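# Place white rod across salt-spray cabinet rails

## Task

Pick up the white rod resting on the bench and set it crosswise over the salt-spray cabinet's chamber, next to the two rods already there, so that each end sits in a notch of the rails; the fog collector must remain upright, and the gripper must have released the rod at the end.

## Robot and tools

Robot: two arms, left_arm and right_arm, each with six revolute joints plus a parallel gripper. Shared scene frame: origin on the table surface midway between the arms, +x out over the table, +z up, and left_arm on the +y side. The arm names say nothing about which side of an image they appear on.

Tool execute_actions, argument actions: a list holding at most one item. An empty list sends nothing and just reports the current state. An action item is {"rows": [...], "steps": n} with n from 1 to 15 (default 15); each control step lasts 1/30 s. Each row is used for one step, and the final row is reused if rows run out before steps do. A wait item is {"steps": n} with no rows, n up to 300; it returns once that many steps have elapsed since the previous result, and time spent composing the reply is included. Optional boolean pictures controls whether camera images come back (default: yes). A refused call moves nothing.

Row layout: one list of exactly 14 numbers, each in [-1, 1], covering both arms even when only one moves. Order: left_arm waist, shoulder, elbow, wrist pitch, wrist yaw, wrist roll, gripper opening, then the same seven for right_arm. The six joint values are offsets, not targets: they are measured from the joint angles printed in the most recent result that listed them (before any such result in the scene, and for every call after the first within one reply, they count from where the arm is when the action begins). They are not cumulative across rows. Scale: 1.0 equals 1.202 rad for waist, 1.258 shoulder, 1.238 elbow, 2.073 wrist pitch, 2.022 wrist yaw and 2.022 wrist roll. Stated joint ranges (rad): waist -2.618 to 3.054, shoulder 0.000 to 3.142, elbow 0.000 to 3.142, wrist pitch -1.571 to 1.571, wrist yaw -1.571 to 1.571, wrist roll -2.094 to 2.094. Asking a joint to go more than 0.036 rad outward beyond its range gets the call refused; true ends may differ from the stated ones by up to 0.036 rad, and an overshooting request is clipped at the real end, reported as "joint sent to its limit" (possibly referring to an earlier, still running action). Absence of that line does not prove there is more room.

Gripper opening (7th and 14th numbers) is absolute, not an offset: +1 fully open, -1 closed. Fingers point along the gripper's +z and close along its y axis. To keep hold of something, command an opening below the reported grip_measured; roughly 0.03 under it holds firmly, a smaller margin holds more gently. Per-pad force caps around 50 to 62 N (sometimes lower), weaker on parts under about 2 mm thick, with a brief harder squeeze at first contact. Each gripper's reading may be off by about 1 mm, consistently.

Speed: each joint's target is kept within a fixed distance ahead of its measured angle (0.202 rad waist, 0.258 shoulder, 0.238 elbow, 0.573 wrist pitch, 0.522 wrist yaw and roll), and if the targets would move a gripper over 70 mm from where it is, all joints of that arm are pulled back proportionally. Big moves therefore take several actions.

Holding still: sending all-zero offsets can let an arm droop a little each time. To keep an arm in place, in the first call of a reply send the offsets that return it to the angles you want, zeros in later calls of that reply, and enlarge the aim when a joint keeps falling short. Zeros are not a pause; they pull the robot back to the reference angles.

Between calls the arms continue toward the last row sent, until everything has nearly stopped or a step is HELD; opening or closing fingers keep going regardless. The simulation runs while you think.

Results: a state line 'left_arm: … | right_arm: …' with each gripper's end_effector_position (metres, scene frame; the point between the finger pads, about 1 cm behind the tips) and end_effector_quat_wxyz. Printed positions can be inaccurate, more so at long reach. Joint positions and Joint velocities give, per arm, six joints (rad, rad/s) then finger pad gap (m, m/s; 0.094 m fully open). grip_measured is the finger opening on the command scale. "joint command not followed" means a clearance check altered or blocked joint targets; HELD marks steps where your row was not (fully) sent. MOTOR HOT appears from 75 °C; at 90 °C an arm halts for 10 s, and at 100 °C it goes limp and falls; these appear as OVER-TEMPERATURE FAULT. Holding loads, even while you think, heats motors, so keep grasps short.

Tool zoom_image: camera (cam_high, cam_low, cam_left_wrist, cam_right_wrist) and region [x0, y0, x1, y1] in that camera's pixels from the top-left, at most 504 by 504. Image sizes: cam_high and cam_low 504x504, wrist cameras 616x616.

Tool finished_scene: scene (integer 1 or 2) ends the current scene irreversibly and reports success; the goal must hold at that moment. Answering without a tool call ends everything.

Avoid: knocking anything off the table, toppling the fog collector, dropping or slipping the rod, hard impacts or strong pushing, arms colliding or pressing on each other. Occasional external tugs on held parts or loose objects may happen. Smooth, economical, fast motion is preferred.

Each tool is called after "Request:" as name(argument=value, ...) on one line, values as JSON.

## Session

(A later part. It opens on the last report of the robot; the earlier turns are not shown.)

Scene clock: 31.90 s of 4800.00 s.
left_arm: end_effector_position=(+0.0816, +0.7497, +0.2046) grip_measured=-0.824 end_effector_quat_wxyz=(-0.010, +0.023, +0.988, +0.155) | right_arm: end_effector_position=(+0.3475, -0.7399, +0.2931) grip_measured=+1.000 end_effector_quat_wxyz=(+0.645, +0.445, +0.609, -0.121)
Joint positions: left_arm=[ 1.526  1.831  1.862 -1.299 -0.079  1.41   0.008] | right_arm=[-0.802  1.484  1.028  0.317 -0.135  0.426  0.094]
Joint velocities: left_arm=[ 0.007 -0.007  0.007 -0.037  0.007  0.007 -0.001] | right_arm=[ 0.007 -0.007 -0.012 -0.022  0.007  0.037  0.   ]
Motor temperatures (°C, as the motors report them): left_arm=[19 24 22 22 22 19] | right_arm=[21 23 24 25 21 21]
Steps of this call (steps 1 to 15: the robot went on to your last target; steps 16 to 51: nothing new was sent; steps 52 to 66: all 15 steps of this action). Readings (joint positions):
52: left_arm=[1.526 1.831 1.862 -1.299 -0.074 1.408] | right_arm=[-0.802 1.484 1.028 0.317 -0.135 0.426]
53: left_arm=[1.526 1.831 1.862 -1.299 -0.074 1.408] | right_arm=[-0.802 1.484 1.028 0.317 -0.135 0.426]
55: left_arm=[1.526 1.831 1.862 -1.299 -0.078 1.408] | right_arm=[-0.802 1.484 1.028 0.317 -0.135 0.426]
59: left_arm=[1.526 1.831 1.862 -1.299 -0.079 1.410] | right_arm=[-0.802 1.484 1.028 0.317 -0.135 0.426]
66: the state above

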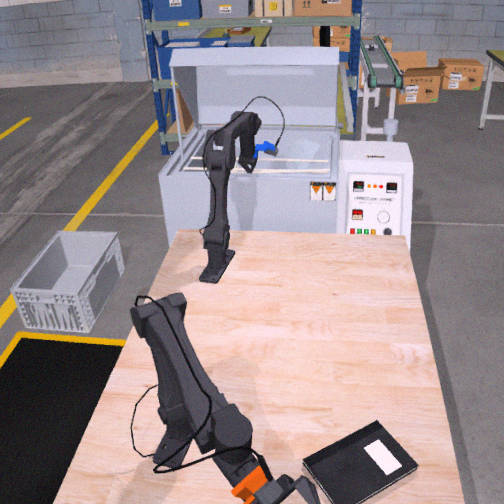

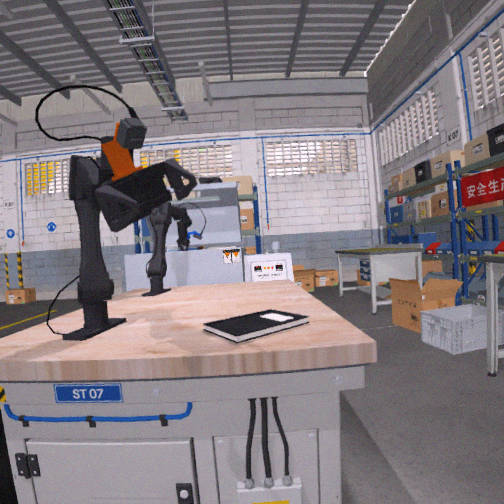

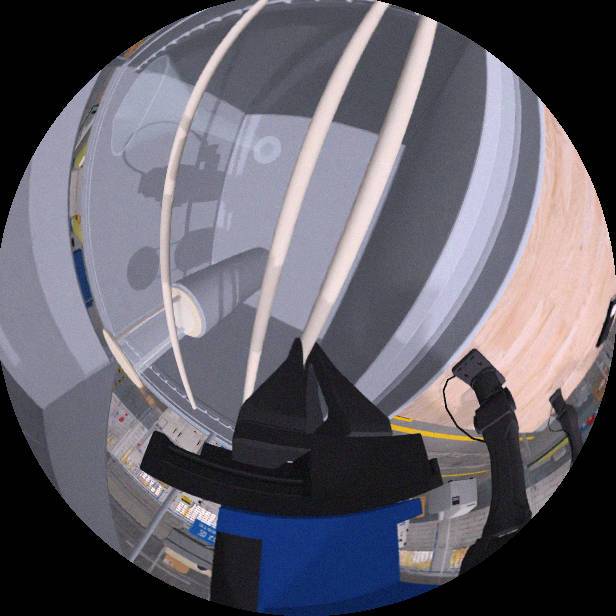

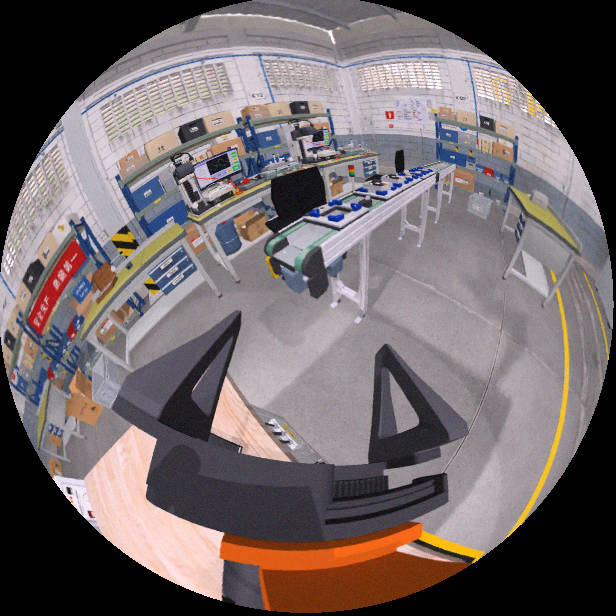

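Request:
execute_actions(actions=[{"rows":[[0,-0.02,0.02,0,0,0,-0.86,0,0,0,0,0,0,1],[0,-0.02,0.02,0,0,0,-0.86,0,0,0,0,0,0,1],[0,-0.03,0.035,0,0,0,-0.86,0,0,0,0,0,0,1],[0,-0.03,0.035,0,0,0,-0.86,0,0,0,0,0,0,1],[0,-0.045,0.05,0,0,0,-0.86,0,0,0,0,0,0,1]]}], pictures=false)

Request:
execute_actions(actions=[{"rows":[[-0.012,0,0.01,0,-0.038,-0.004,-0.86,0,0,0,0,0,0,1]]}])

Request:
zoom_image(camera="cam_high", region=[160,130,350,200])

Request:
zoom_image(camera="cam_low", region=[120,230,250,265])

Request:
zoom_image(camera="cam_left_wrist", region=[250,0,500,120])

Scene clock: 33.97 s of 4800.00 s.
left_arm: end_effector_position=(+0.0820, +0.7510, +0.2329) grip_measured=-0.824 end_effector_quat_wxyz=(-0.002, +0.021, +0.981, +0.193) | right_arm: end_effector_position=(+0.3475, -0.7399, +0.2931) grip_measured=+1.000 end_effector_quat_wxyz=(+0.645, +0.445, +0.609, -0.121)
Joint positions: left_arm=[ 1.526  1.788  1.898 -1.3   -0.078  1.41   0.008] | right_arm=[-0.802  1.484  1.028  0.317 -0.135  0.426  0.094]
Joint velocities: left_arm=[ 0.007  0.017  0.007 -0.022 -0.051 -0.007  0.001] | right_arm=[-0.022 -0.017 -0.002 -0.037 -0.066 -0.037  0.   ]
Motor temperatures (°C, as the motors report them): left_arm=[19 24 22 22 22 19] | right_arm=[21 23 24 25 21 21]
Steps of this call (steps 1 to 15: the robot went on to your last target; steps 16 to 47: nothing new was sent; steps 48 to 62: all 15 steps of this action). Readings (joint positions):
48: left_arm=[1.526 1.831 1.862 -1.299 -0.076 1.410] | right_arm=[-0.802 1.484 1.028 0.317 -0.135 0.426]
49: left_arm=[1.526 1.831 1.862 -1.299 -0.075 1.410] | right_arm=[-0.802 1.484 1.028 0.317 -0.135 0.426]
51: left_arm=[1.526 1.829 1.865 -1.299 -0.075 1.410] | right_arm=[-0.802 1.484 1.028 0.317 -0.135 0.426]
55: left_arm=[1.526 1.808 1.887 -1.300 -0.075 1.410] | right_arm=[-0.802 1.484 1.028 0.317 -0.135 0.426]
62: the state above

Scene clock: 34.47 s of 4800.00 s.
left_arm: end_effector_position=(+0.0710, +0.7530, +0.2343) grip_measured=-0.824 end_effector_quat_wxyz=(-0.037, +0.017, +0.979, +0.200) | right_arm: end_effector_position=(+0.3475, -0.7399, +0.2931) grip_measured=+1.000 end_effector_quat_wxyz=(+0.645, +0.445, +0.609, -0.121)
Joint positions: left_arm=[ 1.521  1.788  1.898 -1.3   -0.151  1.41   0.008] | right_arm=[-0.802  1.484  1.028  0.317 -0.135  0.426  0.094]
Joint velocities: left_arm=[-0.002 -0.002  0.012 -0.007  0.037 -0.022  0.   ] | right_arm=[-0.007  0.002  0.002 -0.007 -0.022  0.022  0.   ]
Motor temperatures (°C, as the motors report them): left_arm=[19 24 22 22 22 19] | right_arm=[21 23 24 25 21 21]
Steps of this call (steps 1 to 15: all 15 steps of this action). Readings (joint positions):
1: left_arm=[1.525 1.788 1.898 -1.300 -0.090 1.410] | right_arm=[-0.802 1.484 1.028 0.317 -0.135 0.426]
2: left_arm=[1.524 1.788 1.898 -1.300 -0.103 1.410] | right_arm=[-0.802 1.484 1.028 0.317 -0.135 0.426]
4: left_arm=[1.522 1.788 1.898 -1.300 -0.121 1.410] | right_arm=[-0.802 1.484 1.028 0.317 -0.135 0.426]
8: left_arm=[1.521 1.788 1.898 -1.300 -0.142 1.410] | right_arm=[-0.802 1.484 1.028 0.317 -0.135 0.426]
15: the state above

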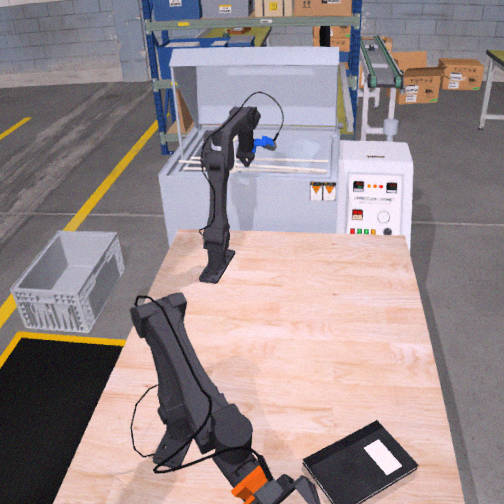

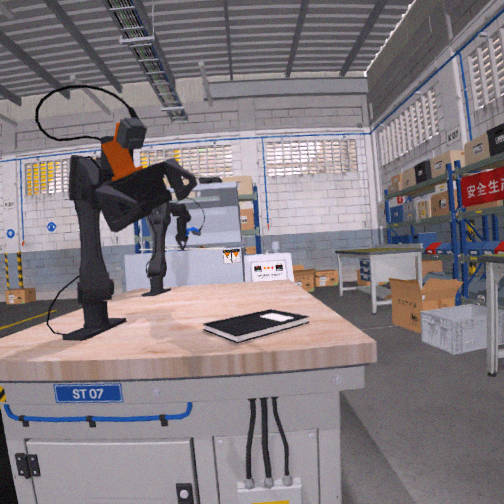

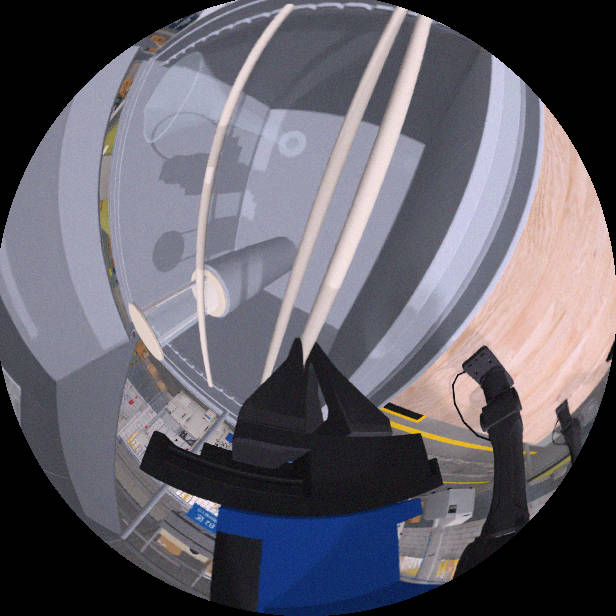

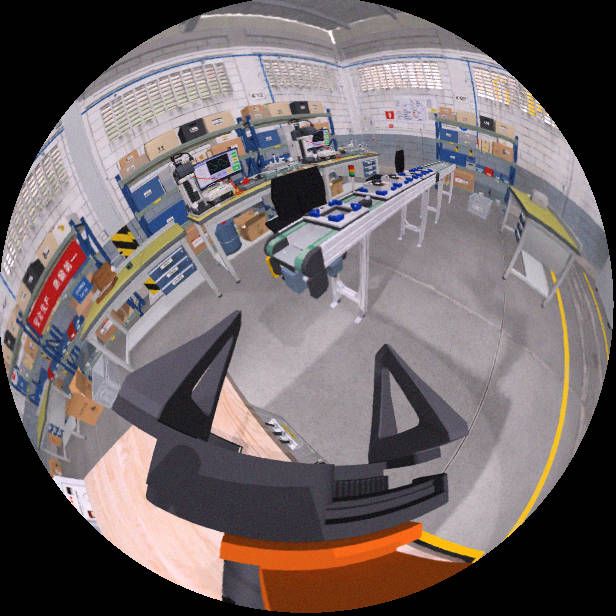

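Region (160, 130, 350, 200) of cam_high's 504x504 image, scaled by 2.653, with more detail than that image has; it fills the top 186 rows of this view, and the rest is white.

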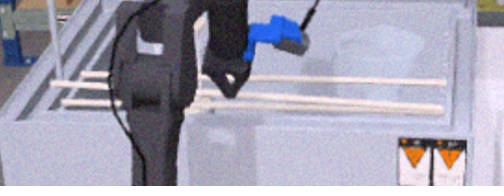

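Region (120, 230, 250, 265) of cam_low's 504x504 image, scaled by 3.877, with more detail than that image has; it fills the top 136 rows of this view, and the rest is white.

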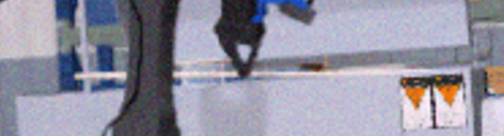

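Region (250, 0, 500, 120) of cam_left_wrist's 616x616 image, scaled by 2.016, with more detail than that image has; it fills the top 242 rows of this view, and the rest is white.

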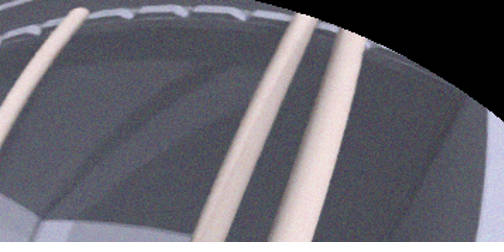

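Request:
execute_actions(actions=[{"rows":[[0,0,0,0,0.02,0,-0.86,0,0,0,0,0,0,1],[0,0,0,0,0.02,0,-0.86,0,0,0,0,0,0,1],[0,0,0,0,0.02,0,-0.86,0,0,0,0,0,0,1],[0,0.015,-0.02,0,0.02,0,-0.86,0,0,0,0,0,0,1],[0,0.027,-0.035,0,0.02,0,-0.86,0,0,0,0,0,0,1]]}])

Request:
zoom_image(camera="cam_high", region=[160,130,350,200])

Request:
zoom_image(camera="cam_low", region=[120,230,250,265])

Request:
zoom_image(camera="cam_left_wrist", region=[250,0,500,120])

Scene clock: 35.93 s of 4800.00 s.
left_arm: end_effector_position=(+0.0757, +0.7511, +0.2099) grip_measured=-0.824 end_effector_quat_wxyz=(-0.030, +0.022, +0.985, +0.166) | right_arm: end_effector_position=(+0.3475, -0.7399, +0.2931) grip_measured=+1.000 end_effector_quat_wxyz=(+0.645, +0.445, +0.609, -0.121)
Joint positions: left_arm=[ 1.521  1.823  1.866 -1.298 -0.123  1.41   0.008] | right_arm=[-0.802  1.484  1.028  0.317 -0.135  0.426  0.094]
Joint velocities: left_arm=[-0.002 -0.017  0.007  0.037  0.007  0.022 -0.001] | right_arm=[-0.007 -0.012  0.002  0.022 -0.022 -0.066  0.   ]
Motor temperatures (°C, as the motors report them): left_arm=[19 25 22 23 22 19] | right_arm=[21 23 24 26 21 21]
Steps of this call (steps 1 to 15: the robot went on to your last target; steps 16 to 29: nothing new was sent; steps 30 to 44: all 15 steps of this action). Readings (joint positions):
30: left_arm=[1.521 1.788 1.898 -1.300 -0.150 1.410] | right_arm=[-0.802 1.484 1.028 0.317 -0.135 0.426]
31: left_arm=[1.521 1.788 1.898 -1.300 -0.145 1.410] | right_arm=[-0.802 1.484 1.028 0.317 -0.135 0.426]
33: left_arm=[1.521 1.789 1.898 -1.300 -0.138 1.410] | right_arm=[-0.802 1.484 1.028 0.317 -0.135 0.426]
37: left_arm=[1.521 1.801 1.878 -1.298 -0.130 1.410] | right_arm=[-0.802 1.484 1.028 0.317 -0.135 0.426]
44: the state above

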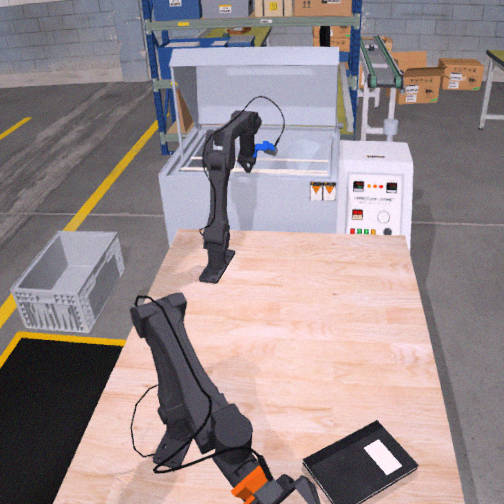

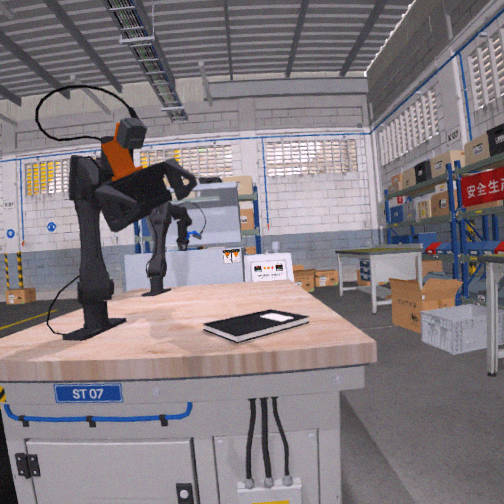

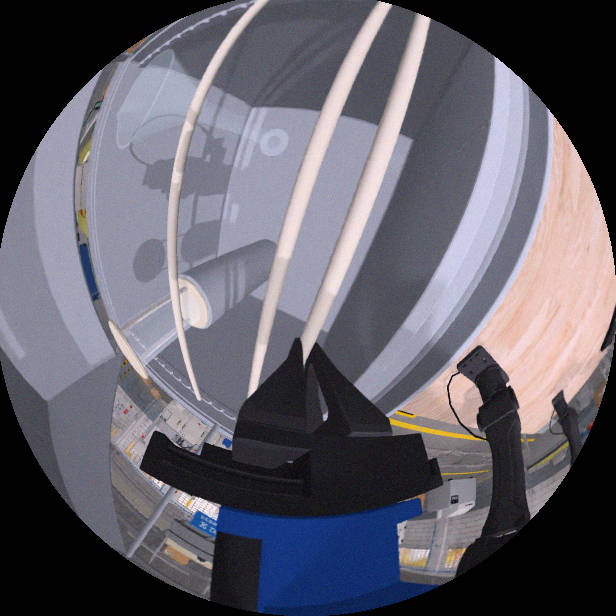

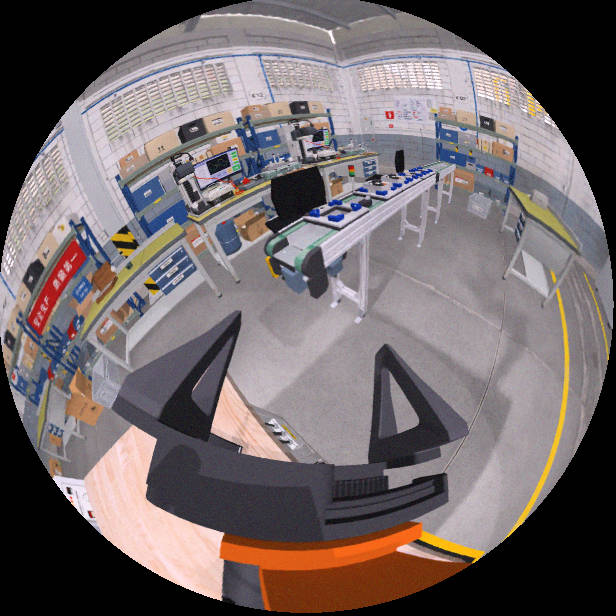

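Region (160, 130, 350, 200) of cam_high's 504x504 image, scaled by 2.653, with more detail than that image has; it fills the top 186 rows of this view, and the rest is white.

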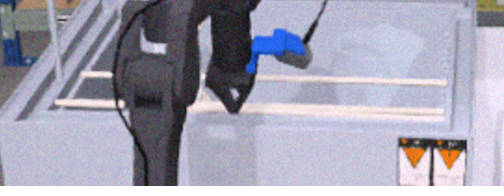

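Region (120, 230, 250, 265) of cam_low's 504x504 image, scaled by 3.877, with more detail than that image has; it fills the top 136 rows of this view, and the rest is white.

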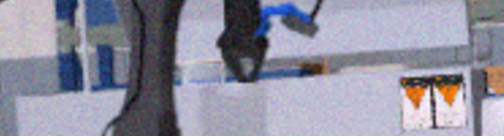

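Region (250, 0, 500, 120) of cam_left_wrist's 616x616 image, scaled by 2.016, with more detail than that image has; it fills the top 242 rows of this view, and the rest is white.

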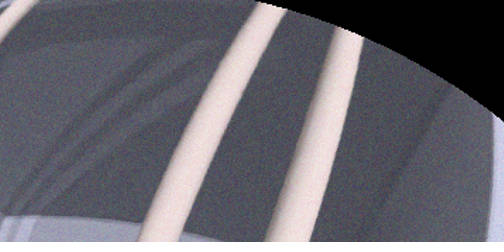

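Request:
execute_actions(actions=[{"rows":[[-0.01,0,0,0,0.012,0,-0.86,0,0,0,0,0,0,1],[-0.01,0,0,0,0.012,0,-0.86,0,0,0,0,0,0,1],[-0.01,0,0,0,0.012,0,-0.86,0,0,0,0,0,0,1],[-0.01,0,0,0,0.012,0,-0.86,0,0,0,0,0,0,1],[-0.01,0,0,0,0.012,0,-0.86,0,0,0,0,0,0,1],[0,0.018,-0.022,0.008,0.012,0,-0.86,0,0,0,0,0,0,1]]}])

Request:
zoom_image(camera="cam_high", region=[160,130,350,200])

Scene clock: 37.33 s of 4800.00 s.
left_arm: end_effector_position=(+0.0763, +0.7520, +0.2028) grip_measured=-0.824 end_effector_quat_wxyz=(-0.030, +0.022, +0.987, +0.158) | right_arm: end_effector_position=(+0.3475, -0.7399, +0.2931) grip_measured=+1.000 end_effector_quat_wxyz=(+0.645, +0.445, +0.609, -0.121)
Joint positions: left_arm=[ 1.521  1.835  1.857 -1.292 -0.121  1.41   0.008] | right_arm=[-0.802  1.484  1.028  0.317 -0.135  0.426  0.094]
Joint velocities: left_arm=[ 0.017 -0.007  0.012 -0.037  0.066 -0.022 -0.   ] | right_arm=[ 0.002 -0.017  0.007  0.007 -0.007  0.007  0.   ]
Motor temperatures (°C, as the motors report them): left_arm=[19 25 22 23 22 19] | right_arm=[21 23 24 26 21 21]
Steps of this call (steps 1 to 15: the robot went on to your last target; steps 16 to 27: nothing new was sent; steps 28 to 42: all 15 steps of this action). Readings (joint positions):
28: left_arm=[1.521 1.823 1.866 -1.298 -0.121 1.410] | right_arm=[-0.802 1.484 1.028 0.317 -0.135 0.426]
29: left_arm=[1.521 1.823 1.866 -1.298 -0.121 1.410] | right_arm=[-0.802 1.484 1.028 0.317 -0.135 0.426]
31: left_arm=[1.521 1.823 1.866 -1.298 -0.121 1.410] | right_arm=[-0.802 1.484 1.028 0.317 -0.135 0.426]
35: left_arm=[1.521 1.827 1.866 -1.297 -0.121 1.410] | right_arm=[-0.802 1.484 1.028 0.317 -0.135 0.426]
42: the state above

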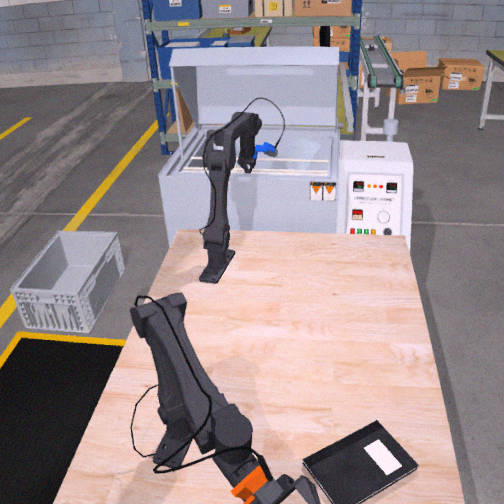

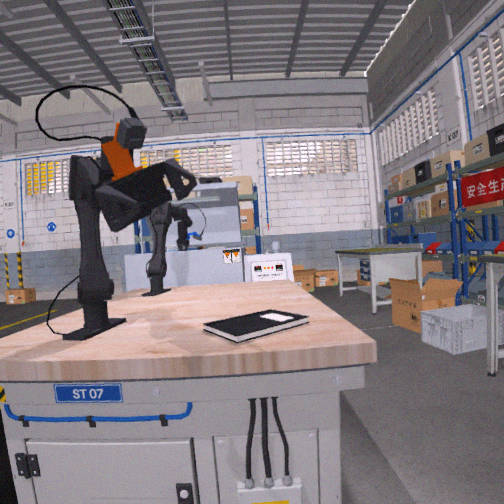

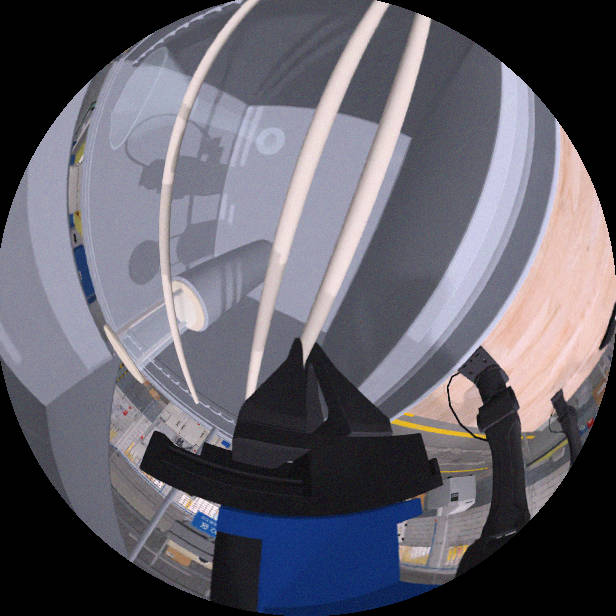

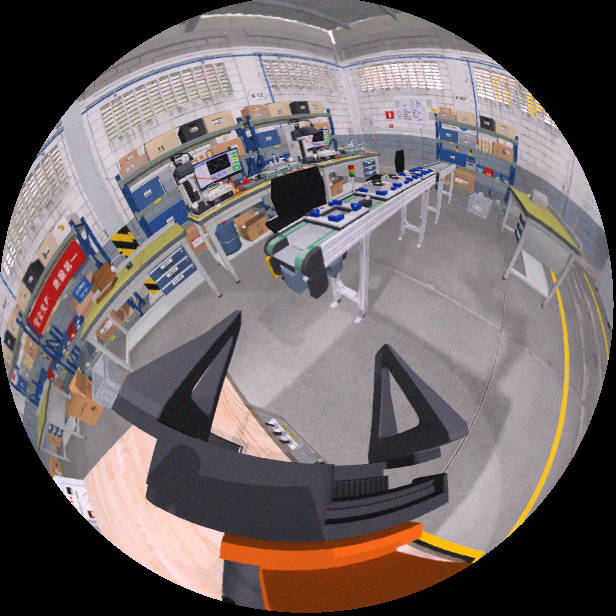

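Region (160, 130, 350, 200) of cam_high's 504x504 image, scaled by 2.653, with more detail than that image has; it fills the top 186 rows of this view, and the rest is white.

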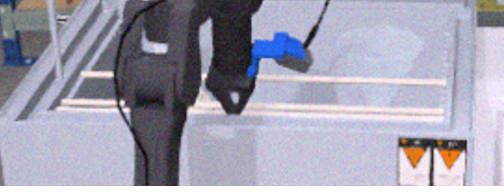

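Request:
execute_actions(actions=[{"rows":[[0,0.012,-0.02,0.008,0,0,-0.86,0,0,0,0,0,0,1]]}], pictures=false)

Request:
execute_actions(actions=[{"rows":[[0,0,0,0,0,0,-0.82,0,0,0,0,0,0,1],[0,0,0,0,0,0,-0.8,0,0,0,0,0,0,1],[0,0,0,0,0,0,-0.78,0,0,0,0,0,0,1],[0,0,0,0,0,0,-0.7,0,0,0,0,0,0,1],[0,0,0,0,0,0,-0.55,0,0,0,0,0,0,1]]}], pictures=false)

Request:
execute_actions(actions=[{"rows":[[0,-0.03,0.04,0,0,0,-0.55,0,0,0,0,0,0,1],[0,-0.03,0.04,0,0,0,-0.55,0,0,0,0,0,0,1],[0,-0.05,0.06,0,0,0,-0.55,0,0,0,0,0,0,1],[0,-0.09,0.09,-0.02,0,0,-0.55,0,0,0,0,0,0,1]]}])

Request:
zoom_image(camera="cam_left_wrist", region=[110,0,510,440])

Request:
zoom_image(camera="cam_high", region=[160,130,350,200])

Scene clock: 40.00 s of 4800.00 s.
left_arm: end_effector_position=(+0.0762, +0.7530, +0.2031) grip_measured=-0.824 end_effector_quat_wxyz=(-0.031, +0.022, +0.986, +0.161) | right_arm: end_effector_position=(+0.3475, -0.7399, +0.2931) grip_measured=+1.000 end_effector_quat_wxyz=(+0.645, +0.445, +0.609, -0.121)
Joint positions: left_arm=[ 1.521  1.835  1.857 -1.288 -0.123  1.41   0.008] | right_arm=[-0.802  1.484  1.028  0.317 -0.135  0.426  0.094]
Joint velocities: left_arm=[ 0.002 -0.002 -0.007 -0.037 -0.022  0.007  0.001] | right_arm=[ 0.002 -0.012 -0.007 -0.007 -0.007 -0.007  0.   ]
Motor temperatures (°C, as the motors report them): left_arm=[19 25 22 23 22 19] | right_arm=[21 23 24 26 21 21]
Steps of this call (steps 1 to 15: the robot went on to your last target; steps 16 to 65: nothing new was sent; steps 66 to 80: all 15 steps of this action). Readings (joint positions):
66: left_arm=[1.521 1.835 1.857 -1.291 -0.122 1.410] | right_arm=[-0.802 1.484 1.028 0.317 -0.135 0.426]
67: left_arm=[1.521 1.835 1.857 -1.290 -0.122 1.410] | right_arm=[-0.802 1.484 1.028 0.317 -0.135 0.426]
69: left_arm=[1.521 1.835 1.857 -1.289 -0.123 1.410] | right_arm=[-0.802 1.484 1.028 0.317 -0.135 0.426]
73: left_arm=[1.521 1.835 1.857 -1.288 -0.123 1.410] | right_arm=[-0.802 1.484 1.028 0.317 -0.135 0.426]
80: the state above

Scene clock: 40.50 s of 4800.00 s.
left_arm: end_effector_position=(+0.0761, +0.7531, +0.2031) grip_measured=-0.553 end_effector_quat_wxyz=(-0.031, +0.022, +0.986, +0.161) | right_arm: end_effector_position=(+0.3475, -0.7399, +0.2931) grip_measured=+1.000 end_effector_quat_wxyz=(+0.645, +0.445, +0.609, -0.121)
Joint positions: left_arm=[ 1.521  1.835  1.857 -1.288 -0.124  1.41   0.021] | right_arm=[-0.802  1.484  1.028  0.317 -0.135  0.426  0.094]
Joint velocities: left_arm=[-0.002 -0.012 -0.002 -0.022 -0.007 -0.037 -0.001] | right_arm=[ 0.007  0.002  0.002  0.007 -0.022 -0.037  0.   ]
Motor temperatures (°C, as the motors report them): left_arm=[19 25 22 23 22 19] | right_arm=[21 23 24 26 21 21]
Steps of this call (steps 1 to 15: all 15 steps of this action). Readings (joint positions):
1: left_arm=[1.521 1.835 1.857 -1.288 -0.123 1.410] | right_arm=[-0.802 1.484 1.028 0.317 -0.135 0.426]
2: left_arm=[1.521 1.835 1.857 -1.288 -0.123 1.410] | right_arm=[-0.802 1.484 1.028 0.317 -0.135 0.426]
4: left_arm=[1.521 1.835 1.857 -1.288 -0.124 1.410] | right_arm=[-0.802 1.484 1.028 0.317 -0.135 0.426]
8: left_arm=[1.521 1.835 1.857 -1.288 -0.124 1.410] | right_arm=[-0.802 1.484 1.028 0.317 -0.135 0.426]
15: the state above

Scene clock: 41.00 s of 4800.00 s.
left_arm: end_effector_position=(+0.0748, +0.7475, +0.2824) grip_measured=-0.553 end_effector_quat_wxyz=(-0.010, +0.015, +0.966, +0.259) | right_arm: end_effector_position=(+0.3475, -0.7399, +0.2931) grip_measured=+1.000 end_effector_quat_wxyz=(+0.645, +0.445, +0.609, -0.121)
Joint positions: left_arm=[ 1.521  1.712  1.959 -1.306 -0.124  1.41   0.021] | right_arm=[-0.802  1.484  1.028  0.317 -0.135  0.426  0.094]
Joint velocities: left_arm=[-0.002  0.037  0.002 -0.051 -0.037  0.11   0.001] | right_arm=[-0.012 -0.017 -0.002 -0.007  0.007  0.022  0.   ]
Motor temperatures (°C, as the motors report them): left_arm=[19 25 22 23 22 19] | right_arm=[21 23 24 26 21 21]
Steps of this call (steps 1 to 15: all 15 steps of this action). Readings (joint positions):
1: left_arm=[1.521 1.834 1.859 -1.288 -0.124 1.410] | right_arm=[-0.802 1.484 1.028 0.317 -0.135 0.426]
2: left_arm=[1.521 1.834 1.864 -1.288 -0.124 1.410] | right_arm=[-0.802 1.484 1.028 0.317 -0.135 0.426]
4: left_arm=[1.521 1.823 1.884 -1.292 -0.124 1.410] | right_arm=[-0.802 1.484 1.028 0.317 -0.135 0.426]
8: left_arm=[1.521 1.753 1.936 -1.300 -0.124 1.410] | right_arm=[-0.802 1.484 1.028 0.317 -0.135 0.426]
15: the state above

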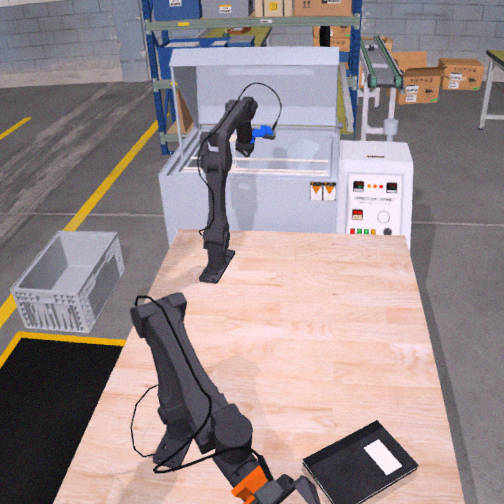

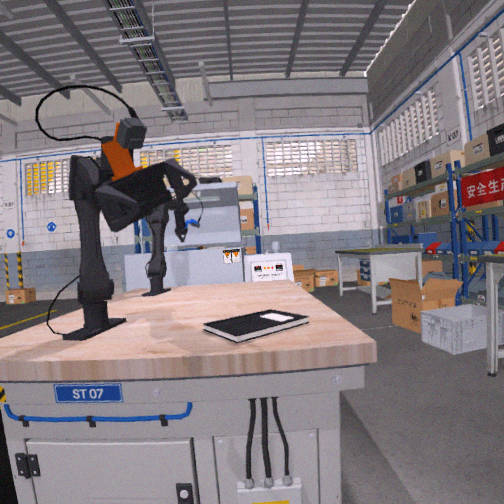

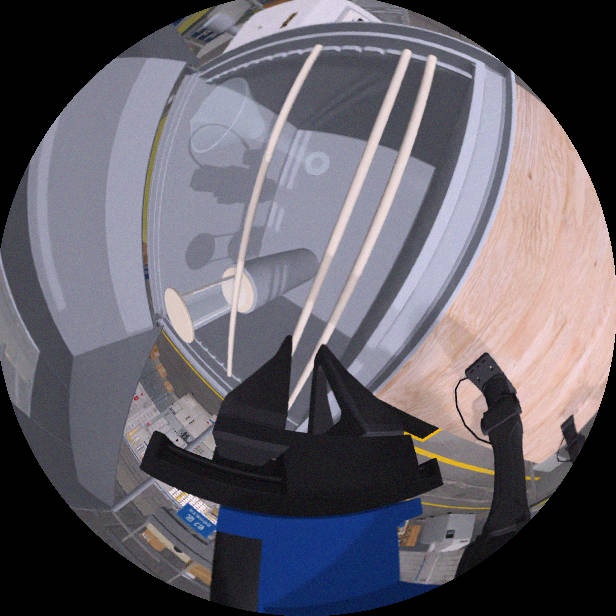

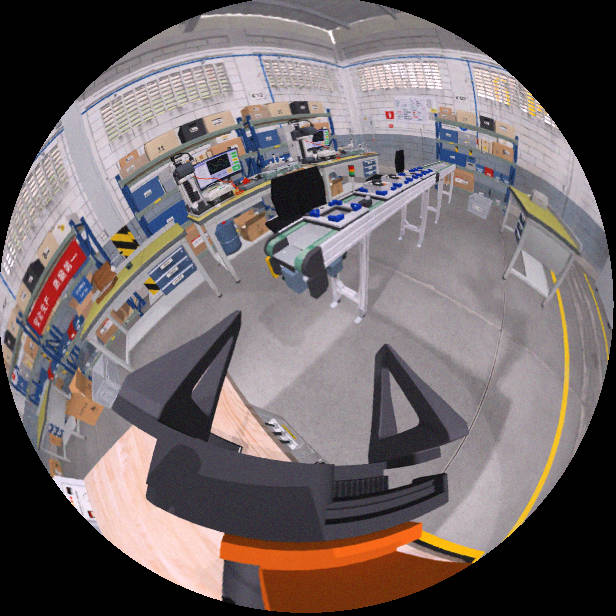

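Region (110, 0, 510, 440) of cam_left_wrist's 616x616 image, scaled by 1.145, with more detail than that image has; it fills the left 458 columns of this view, and the rest is white.

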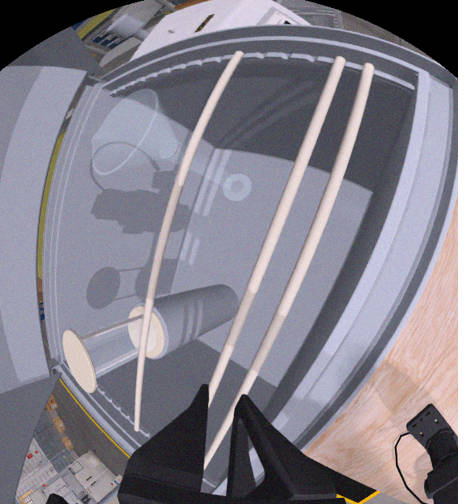

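Region (160, 130, 350, 200) of cam_high's 504x504 image, scaled by 2.653, with more detail than that image has; it fills the top 186 rows of this view, and the rest is white.

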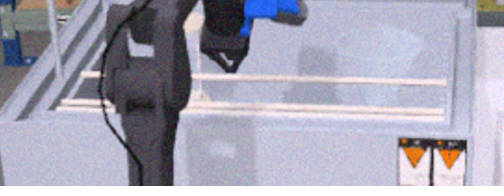

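Request:
execute_actions(actions=[{"rows":[[0,-0.05,0,0,0,-0.7,0.5,0,0,0,0,0,0,1]]}], pictures=false)

Request:
execute_actions(actions=[{"steps":10}])

Request:
zoom_image(camera="cam_left_wrist", region=[0,150,330,450])

Scene clock: 42.17 s of 4800.00 s.
left_arm: end_effector_position=(+0.0726, +0.7376, +0.3019) grip_measured=+0.497 end_effector_quat_wxyz=(+0.163, -0.557, +0.781, +0.231) | right_arm: end_effector_position=(+0.3475, -0.7399, +0.2931) grip_measured=+1.000 end_effector_quat_wxyz=(+0.645, +0.445, +0.609, -0.121)
Joint positions: left_arm=[ 1.521  1.659  1.959 -1.31  -0.124  0.143  0.07 ] | right_arm=[-0.802  1.484  1.028  0.317 -0.135  0.426  0.094]
Joint velocities: left_arm=[-0.002  0.002 -0.002 -0.022  0.037 -0.872 -0.001] | right_arm=[-0.007 -0.002  0.007  0.022  0.037 -0.051  0.   ]
Motor temperatures (°C, as the motors report them): left_arm=[19 25 22 23 22 19] | right_arm=[21 23 24 26 21 21]
Steps of this call (steps 1 to 15: the robot went on to your last target; steps 16 to 20: nothing new was sent; steps 21 to 35: all 15 steps of this action). Readings (joint positions):
21: left_arm=[1.521 1.710 1.959 -1.311 -0.124 1.327] | right_arm=[-0.802 1.484 1.028 0.317 -0.135 0.426]
22: left_arm=[1.521 1.705 1.959 -1.311 -0.124 1.228] | right_arm=[-0.802 1.484 1.028 0.317 -0.135 0.426]
24: left_arm=[1.521 1.688 1.959 -1.310 -0.124 1.030] | right_arm=[-0.802 1.484 1.028 0.317 -0.135 0.426]
28: left_arm=[1.521 1.661 1.959 -1.310 -0.124 0.633] | right_arm=[-0.802 1.484 1.028 0.317 -0.135 0.426]
35: the state above

Scene clock: 42.50 s of 4800.00 s.
left_arm: end_effector_position=(+0.0726, +0.7376, +0.3019) grip_measured=+0.497 end_effector_quat_wxyz=(-0.177, +0.605, -0.745, -0.220) | right_arm: end_effector_position=(+0.3475, -0.7399, +0.2931) grip_measured=+1.000 end_effector_quat_wxyz=(+0.645, +0.445, +0.609, -0.121)
Joint positions: left_arm=[ 1.521  1.659  1.959 -1.31  -0.124  0.018  0.07 ] | right_arm=[-0.802  1.484  1.028  0.317 -0.135  0.426  0.094]
Joint velocities: left_arm=[-0.002 -0.002  0.012  0.022 -0.022 -0.198  0.   ] | right_arm=[-0.002  0.007  0.002 -0.022  0.037 -0.051  0.   ]
Motor temperatures (°C, as the motors report them): left_arm=[19 25 22 23 22 19] | right_arm=[21 23 24 26 21 21]
Steps of this call (steps 1 to 10: the robot went on to your last target). Readings (joint positions):
1: left_arm=[1.521 1.659 1.959 -1.310 -0.124 0.115] | right_arm=[-0.802 1.484 1.028 0.317 -0.135 0.426]
2: left_arm=[1.521 1.659 1.959 -1.310 -0.124 0.092] | right_arm=[-0.802 1.484 1.028 0.317 -0.135 0.426]
4: left_arm=[1.521 1.659 1.959 -1.310 -0.124 0.060] | right_arm=[-0.802 1.484 1.028 0.317 -0.135 0.426]
8: left_arm=[1.521 1.659 1.959 -1.310 -0.124 0.026] | right_arm=[-0.802 1.484 1.028 0.317 -0.135 0.426]
10: the state above

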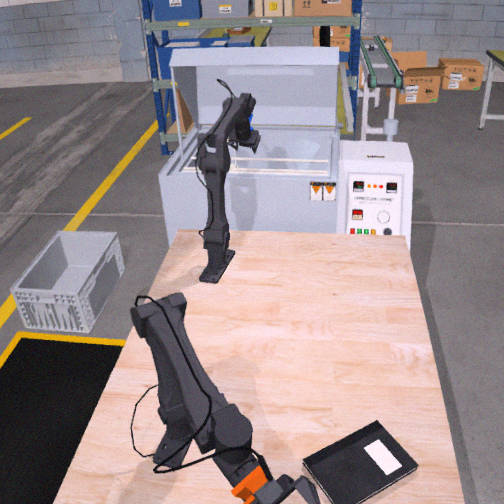

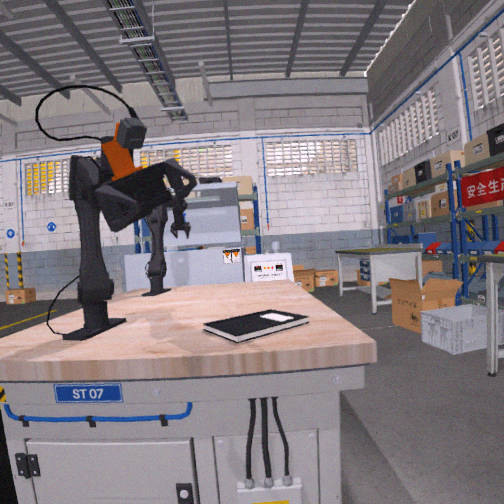

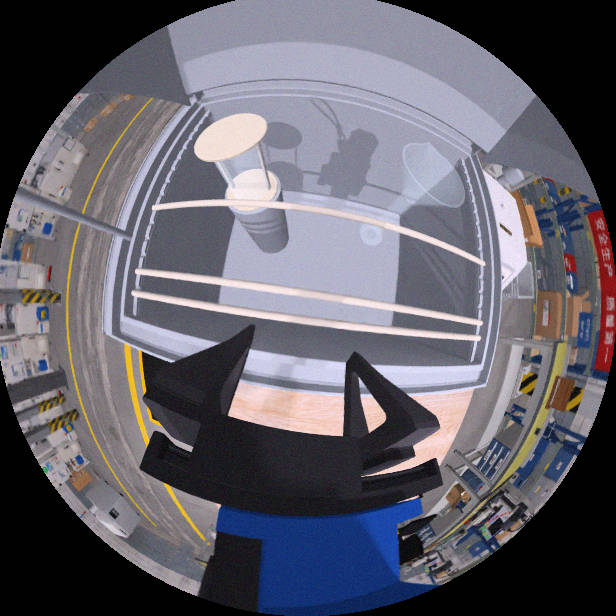

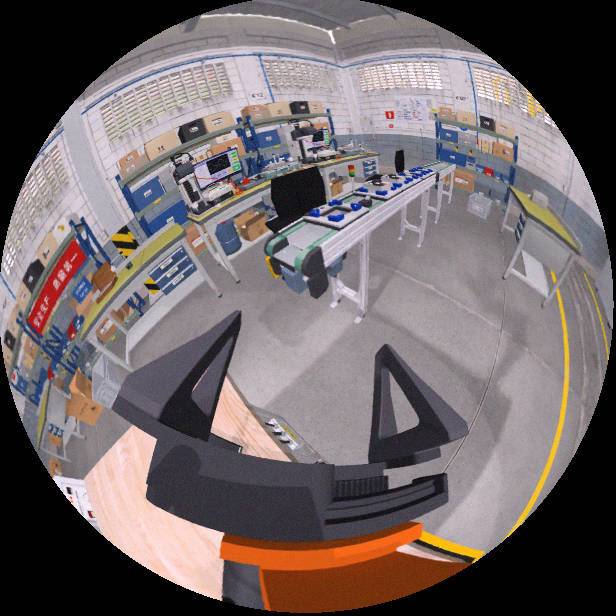

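Region (0, 150, 330, 450) of cam_left_wrist's 616x616 image, scaled by 1.527, with more detail than that image has; it fills the top 458 rows of this view, and the rest is white.

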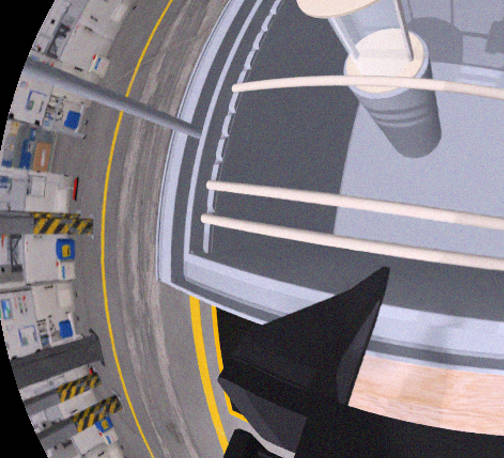

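Request:
zoom_image(camera="cam_left_wrist", region=[110,230,200,320])

Request:
zoom_image(camera="cam_left_wrist", region=[420,280,510,370])

Region (110, 230, 200, 320) of cam_left_wrist's 616x616 image, scaled by 5.600, with more detail than that image has.

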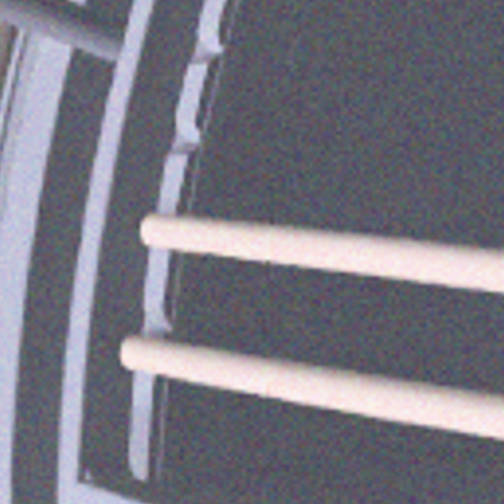

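Region (420, 280, 510, 370) of cam_left_wrist's 616x616 image, scaled by 5.600, with more detail than that image has.

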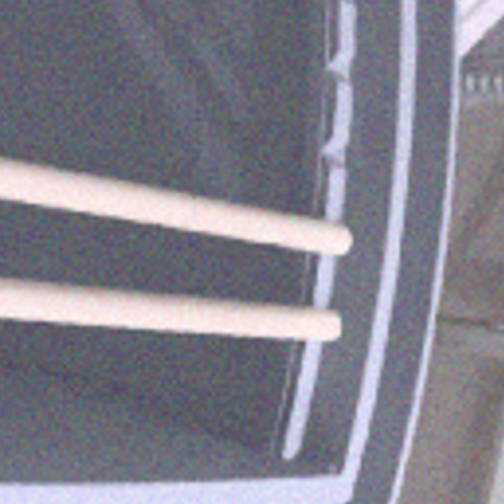

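Request:
execute_actions(actions=[{"rows":[[0,0.04,0,0,0,0.7,-0.5,0,0,0,0,0,0,1]]}], pictures=false)

Request:
execute_actions(actions=[{"steps":15}], pictures=false)

Scene clock: 43.97 s of 4800.00 s.
left_arm: end_effector_position=(+0.0744, +0.7461, +0.2834) grip_measured=-0.497 end_effector_quat_wxyz=(+0.006, -0.045, +0.965, +0.259) | right_arm: end_effector_position=(+0.3475, -0.7399, +0.2931) grip_measured=+1.000 end_effector_quat_wxyz=(+0.645, +0.445, +0.609, -0.121)
Joint positions: left_arm=[ 1.521  1.708  1.959 -1.31  -0.124  1.285  0.024] | right_arm=[-0.802  1.484  1.028  0.317 -0.135  0.426  0.094]
Joint velocities: left_arm=[-0.022  0.002 -0.002 -0.081 -0.022  0.96   0.001] | right_arm=[-0.007  0.012 -0.022  0.022 -0.007 -0.11   0.   ]
Motor temperatures (°C, as the motors report them): left_arm=[19 25 22 23 22 19] | right_arm=[21 23 24 26 21 21]
Steps of this call (steps 1 to 29: the robot went on to your last target; steps 30 to 44: all 15 steps of this action). Readings (joint positions):
30: left_arm=[1.521 1.662 1.959 -1.311 -0.124 0.085] | right_arm=[-0.802 1.484 1.028 0.317 -0.135 0.426]
31: left_arm=[1.521 1.666 1.959 -1.310 -0.124 0.186] | right_arm=[-0.802 1.484 1.028 0.317 -0.135 0.426]
33: left_arm=[1.521 1.682 1.959 -1.310 -0.124 0.386] | right_arm=[-0.802 1.484 1.028 0.317 -0.135 0.426]
37: left_arm=[1.521 1.706 1.959 -1.310 -0.124 0.787] | right_arm=[-0.802 1.484 1.028 0.317 -0.135 0.426]
44: the state above

Scene clock: 44.47 s of 4800.00 s.
left_arm: end_effector_position=(+0.0744, +0.7461, +0.2834) grip_measured=-0.497 end_effector_quat_wxyz=(-0.012, +0.022, +0.966, +0.259) | right_arm: end_effector_position=(+0.3475, -0.7399, +0.2931) grip_measured=+1.000 end_effector_quat_wxyz=(+0.645, +0.445, +0.609, -0.121)
Joint positions: left_arm=[ 1.521  1.708  1.959 -1.31  -0.124  1.424  0.024] | right_arm=[-0.802  1.484  1.028  0.317 -0.135  0.426  0.094]
Joint velocities: left_arm=[-0.007 -0.007 -0.007  0.022  0.022 -0.007  0.   ] | right_arm=[-0.022  0.002 -0.002 -0.037 -0.007 -0.007  0.   ]
Motor temperatures (°C, as the motors report them): left_arm=[19 25 22 23 22 19] | right_arm=[21 23 24 26 21 21]
Steps of this call (steps 1 to 15: the robot went on to your last target). Readings (joint positions):
1: left_arm=[1.521 1.708 1.959 -1.310 -0.124 1.314] | right_arm=[-0.802 1.484 1.028 0.317 -0.135 0.426]
2: left_arm=[1.521 1.708 1.959 -1.310 -0.124 1.337] | right_arm=[-0.802 1.484 1.028 0.317 -0.135 0.426]
4: left_arm=[1.521 1.708 1.959 -1.310 -0.124 1.370] | right_arm=[-0.802 1.484 1.028 0.317 -0.135 0.426]
8: left_arm=[1.521 1.708 1.959 -1.310 -0.124 1.405] | right_arm=[-0.802 1.484 1.028 0.317 -0.135 0.426]
15: the state above

Request:
execute_actions(actions=[{"rows":[[0,0.02,-0.02,0.005,0,0,-0.5,0,0,0,0,0,0,1],[0,0.02,-0.02,0.005,0,0,-0.5,0,0,0,0,0,0,1],[0,0.04,-0.04,0.01,0,0,-0.5,0,0,0,0,0,0,1],[0,0.04,-0.04,0.01,0,0,-0.5,0,0,0,0,0,0,1],[0,0.06,-0.06,0.015,0,0,-0.5,0,0,0,0,0,0,1],[0,0.06,-0.06,0.015,0,0,-0.5,0,0,0,0,0,0,1],[0,0.08,-0.075,0.018,0,0,-0.5,0,0,0,0,0,0,1],[0,0.08,-0.075,0.018,0,0,-0.5,0,0,0,0,0,0,1],[0,0.1,-0.09,0.02,0,0,-0.5,0,0,0,0,0,0,1]]}])

Scene clock: 45.67 s of 4800.00 s.
left_arm: end_effector_position=(+0.0765, +0.7552, +0.1954) grip_measured=-0.497 end_effector_quat_wxyz=(-0.034, +0.032, +0.987, +0.153) | right_arm: end_effector_position=(+0.3475, -0.7399, +0.2931) grip_measured=+1.000 end_effector_quat_wxyz=(+0.645, +0.445, +0.609, -0.121)
Joint positions: left_arm=[ 1.521  1.851  1.85  -1.279 -0.124  1.429  0.024] | right_arm=[-0.802  1.484  1.028  0.317 -0.135  0.426  0.094]
Joint velocities: left_arm=[-0.012  0.027 -0.032  0.022  0.007  0.007 -0.   ] | right_arm=[ 0.002 -0.002 -0.012  0.037  0.007 -0.022  0.   ]
Motor temperatures (°C, as the motors report them): left_arm=[19 25 22 23 22 19] | right_arm=[21 23 24 26 21 21]
Steps of this call (steps 1 to 15: the robot went on to your last target; steps 16 to 21: nothing new was sent; steps 22 to 36: all 15 steps of this action). Readings (joint positions):
22: left_arm=[1.521 1.709 1.959 -1.310 -0.124 1.429] | right_arm=[-0.802 1.484 1.028 0.317 -0.135 0.426]
23: left_arm=[1.521 1.711 1.959 -1.309 -0.124 1.429] | right_arm=[-0.802 1.484 1.028 0.317 -0.135 0.426]
25: left_arm=[1.521 1.717 1.949 -1.302 -0.124 1.429] | right_arm=[-0.802 1.484 1.028 0.317 -0.135 0.426]
29: left_arm=[1.521 1.763 1.907 -1.287 -0.124 1.429] | right_arm=[-0.802 1.484 1.028 0.317 -0.135 0.426]
36: the state above

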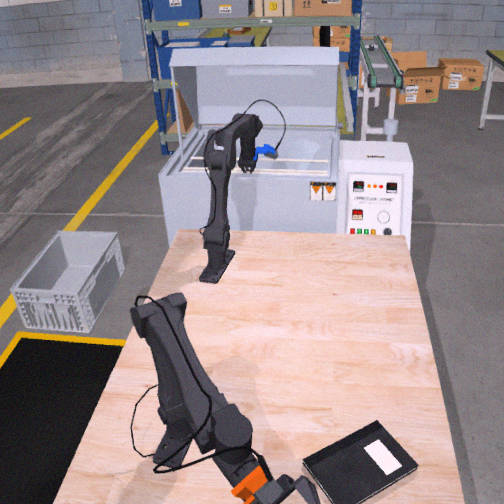

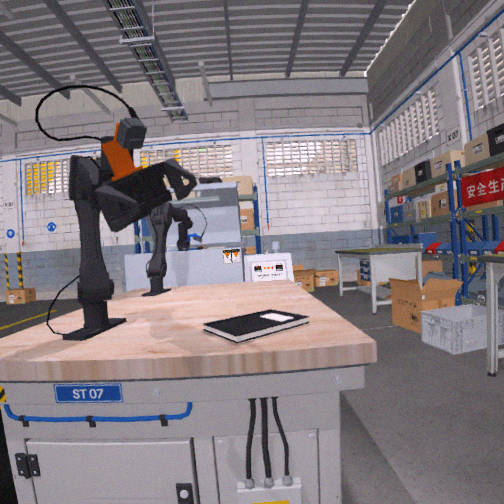

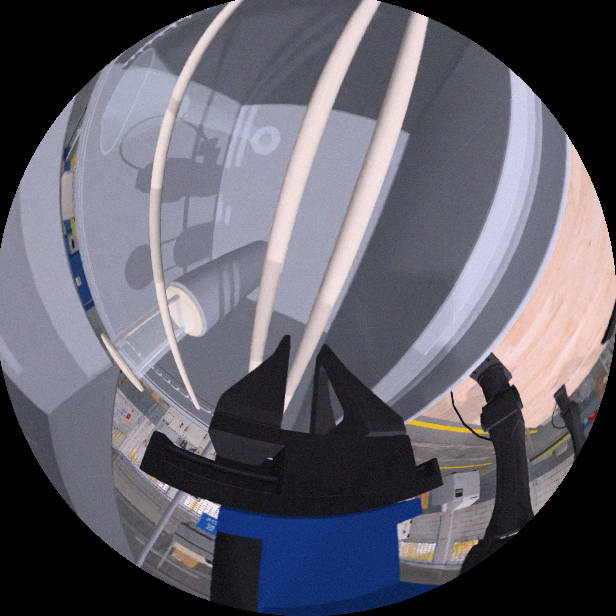

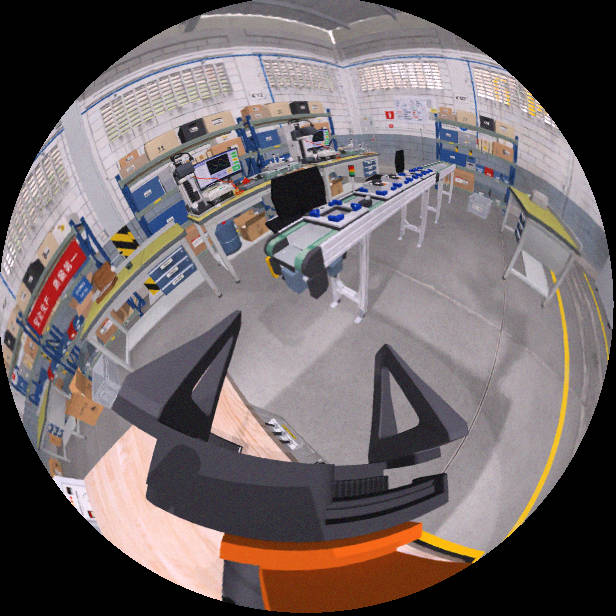

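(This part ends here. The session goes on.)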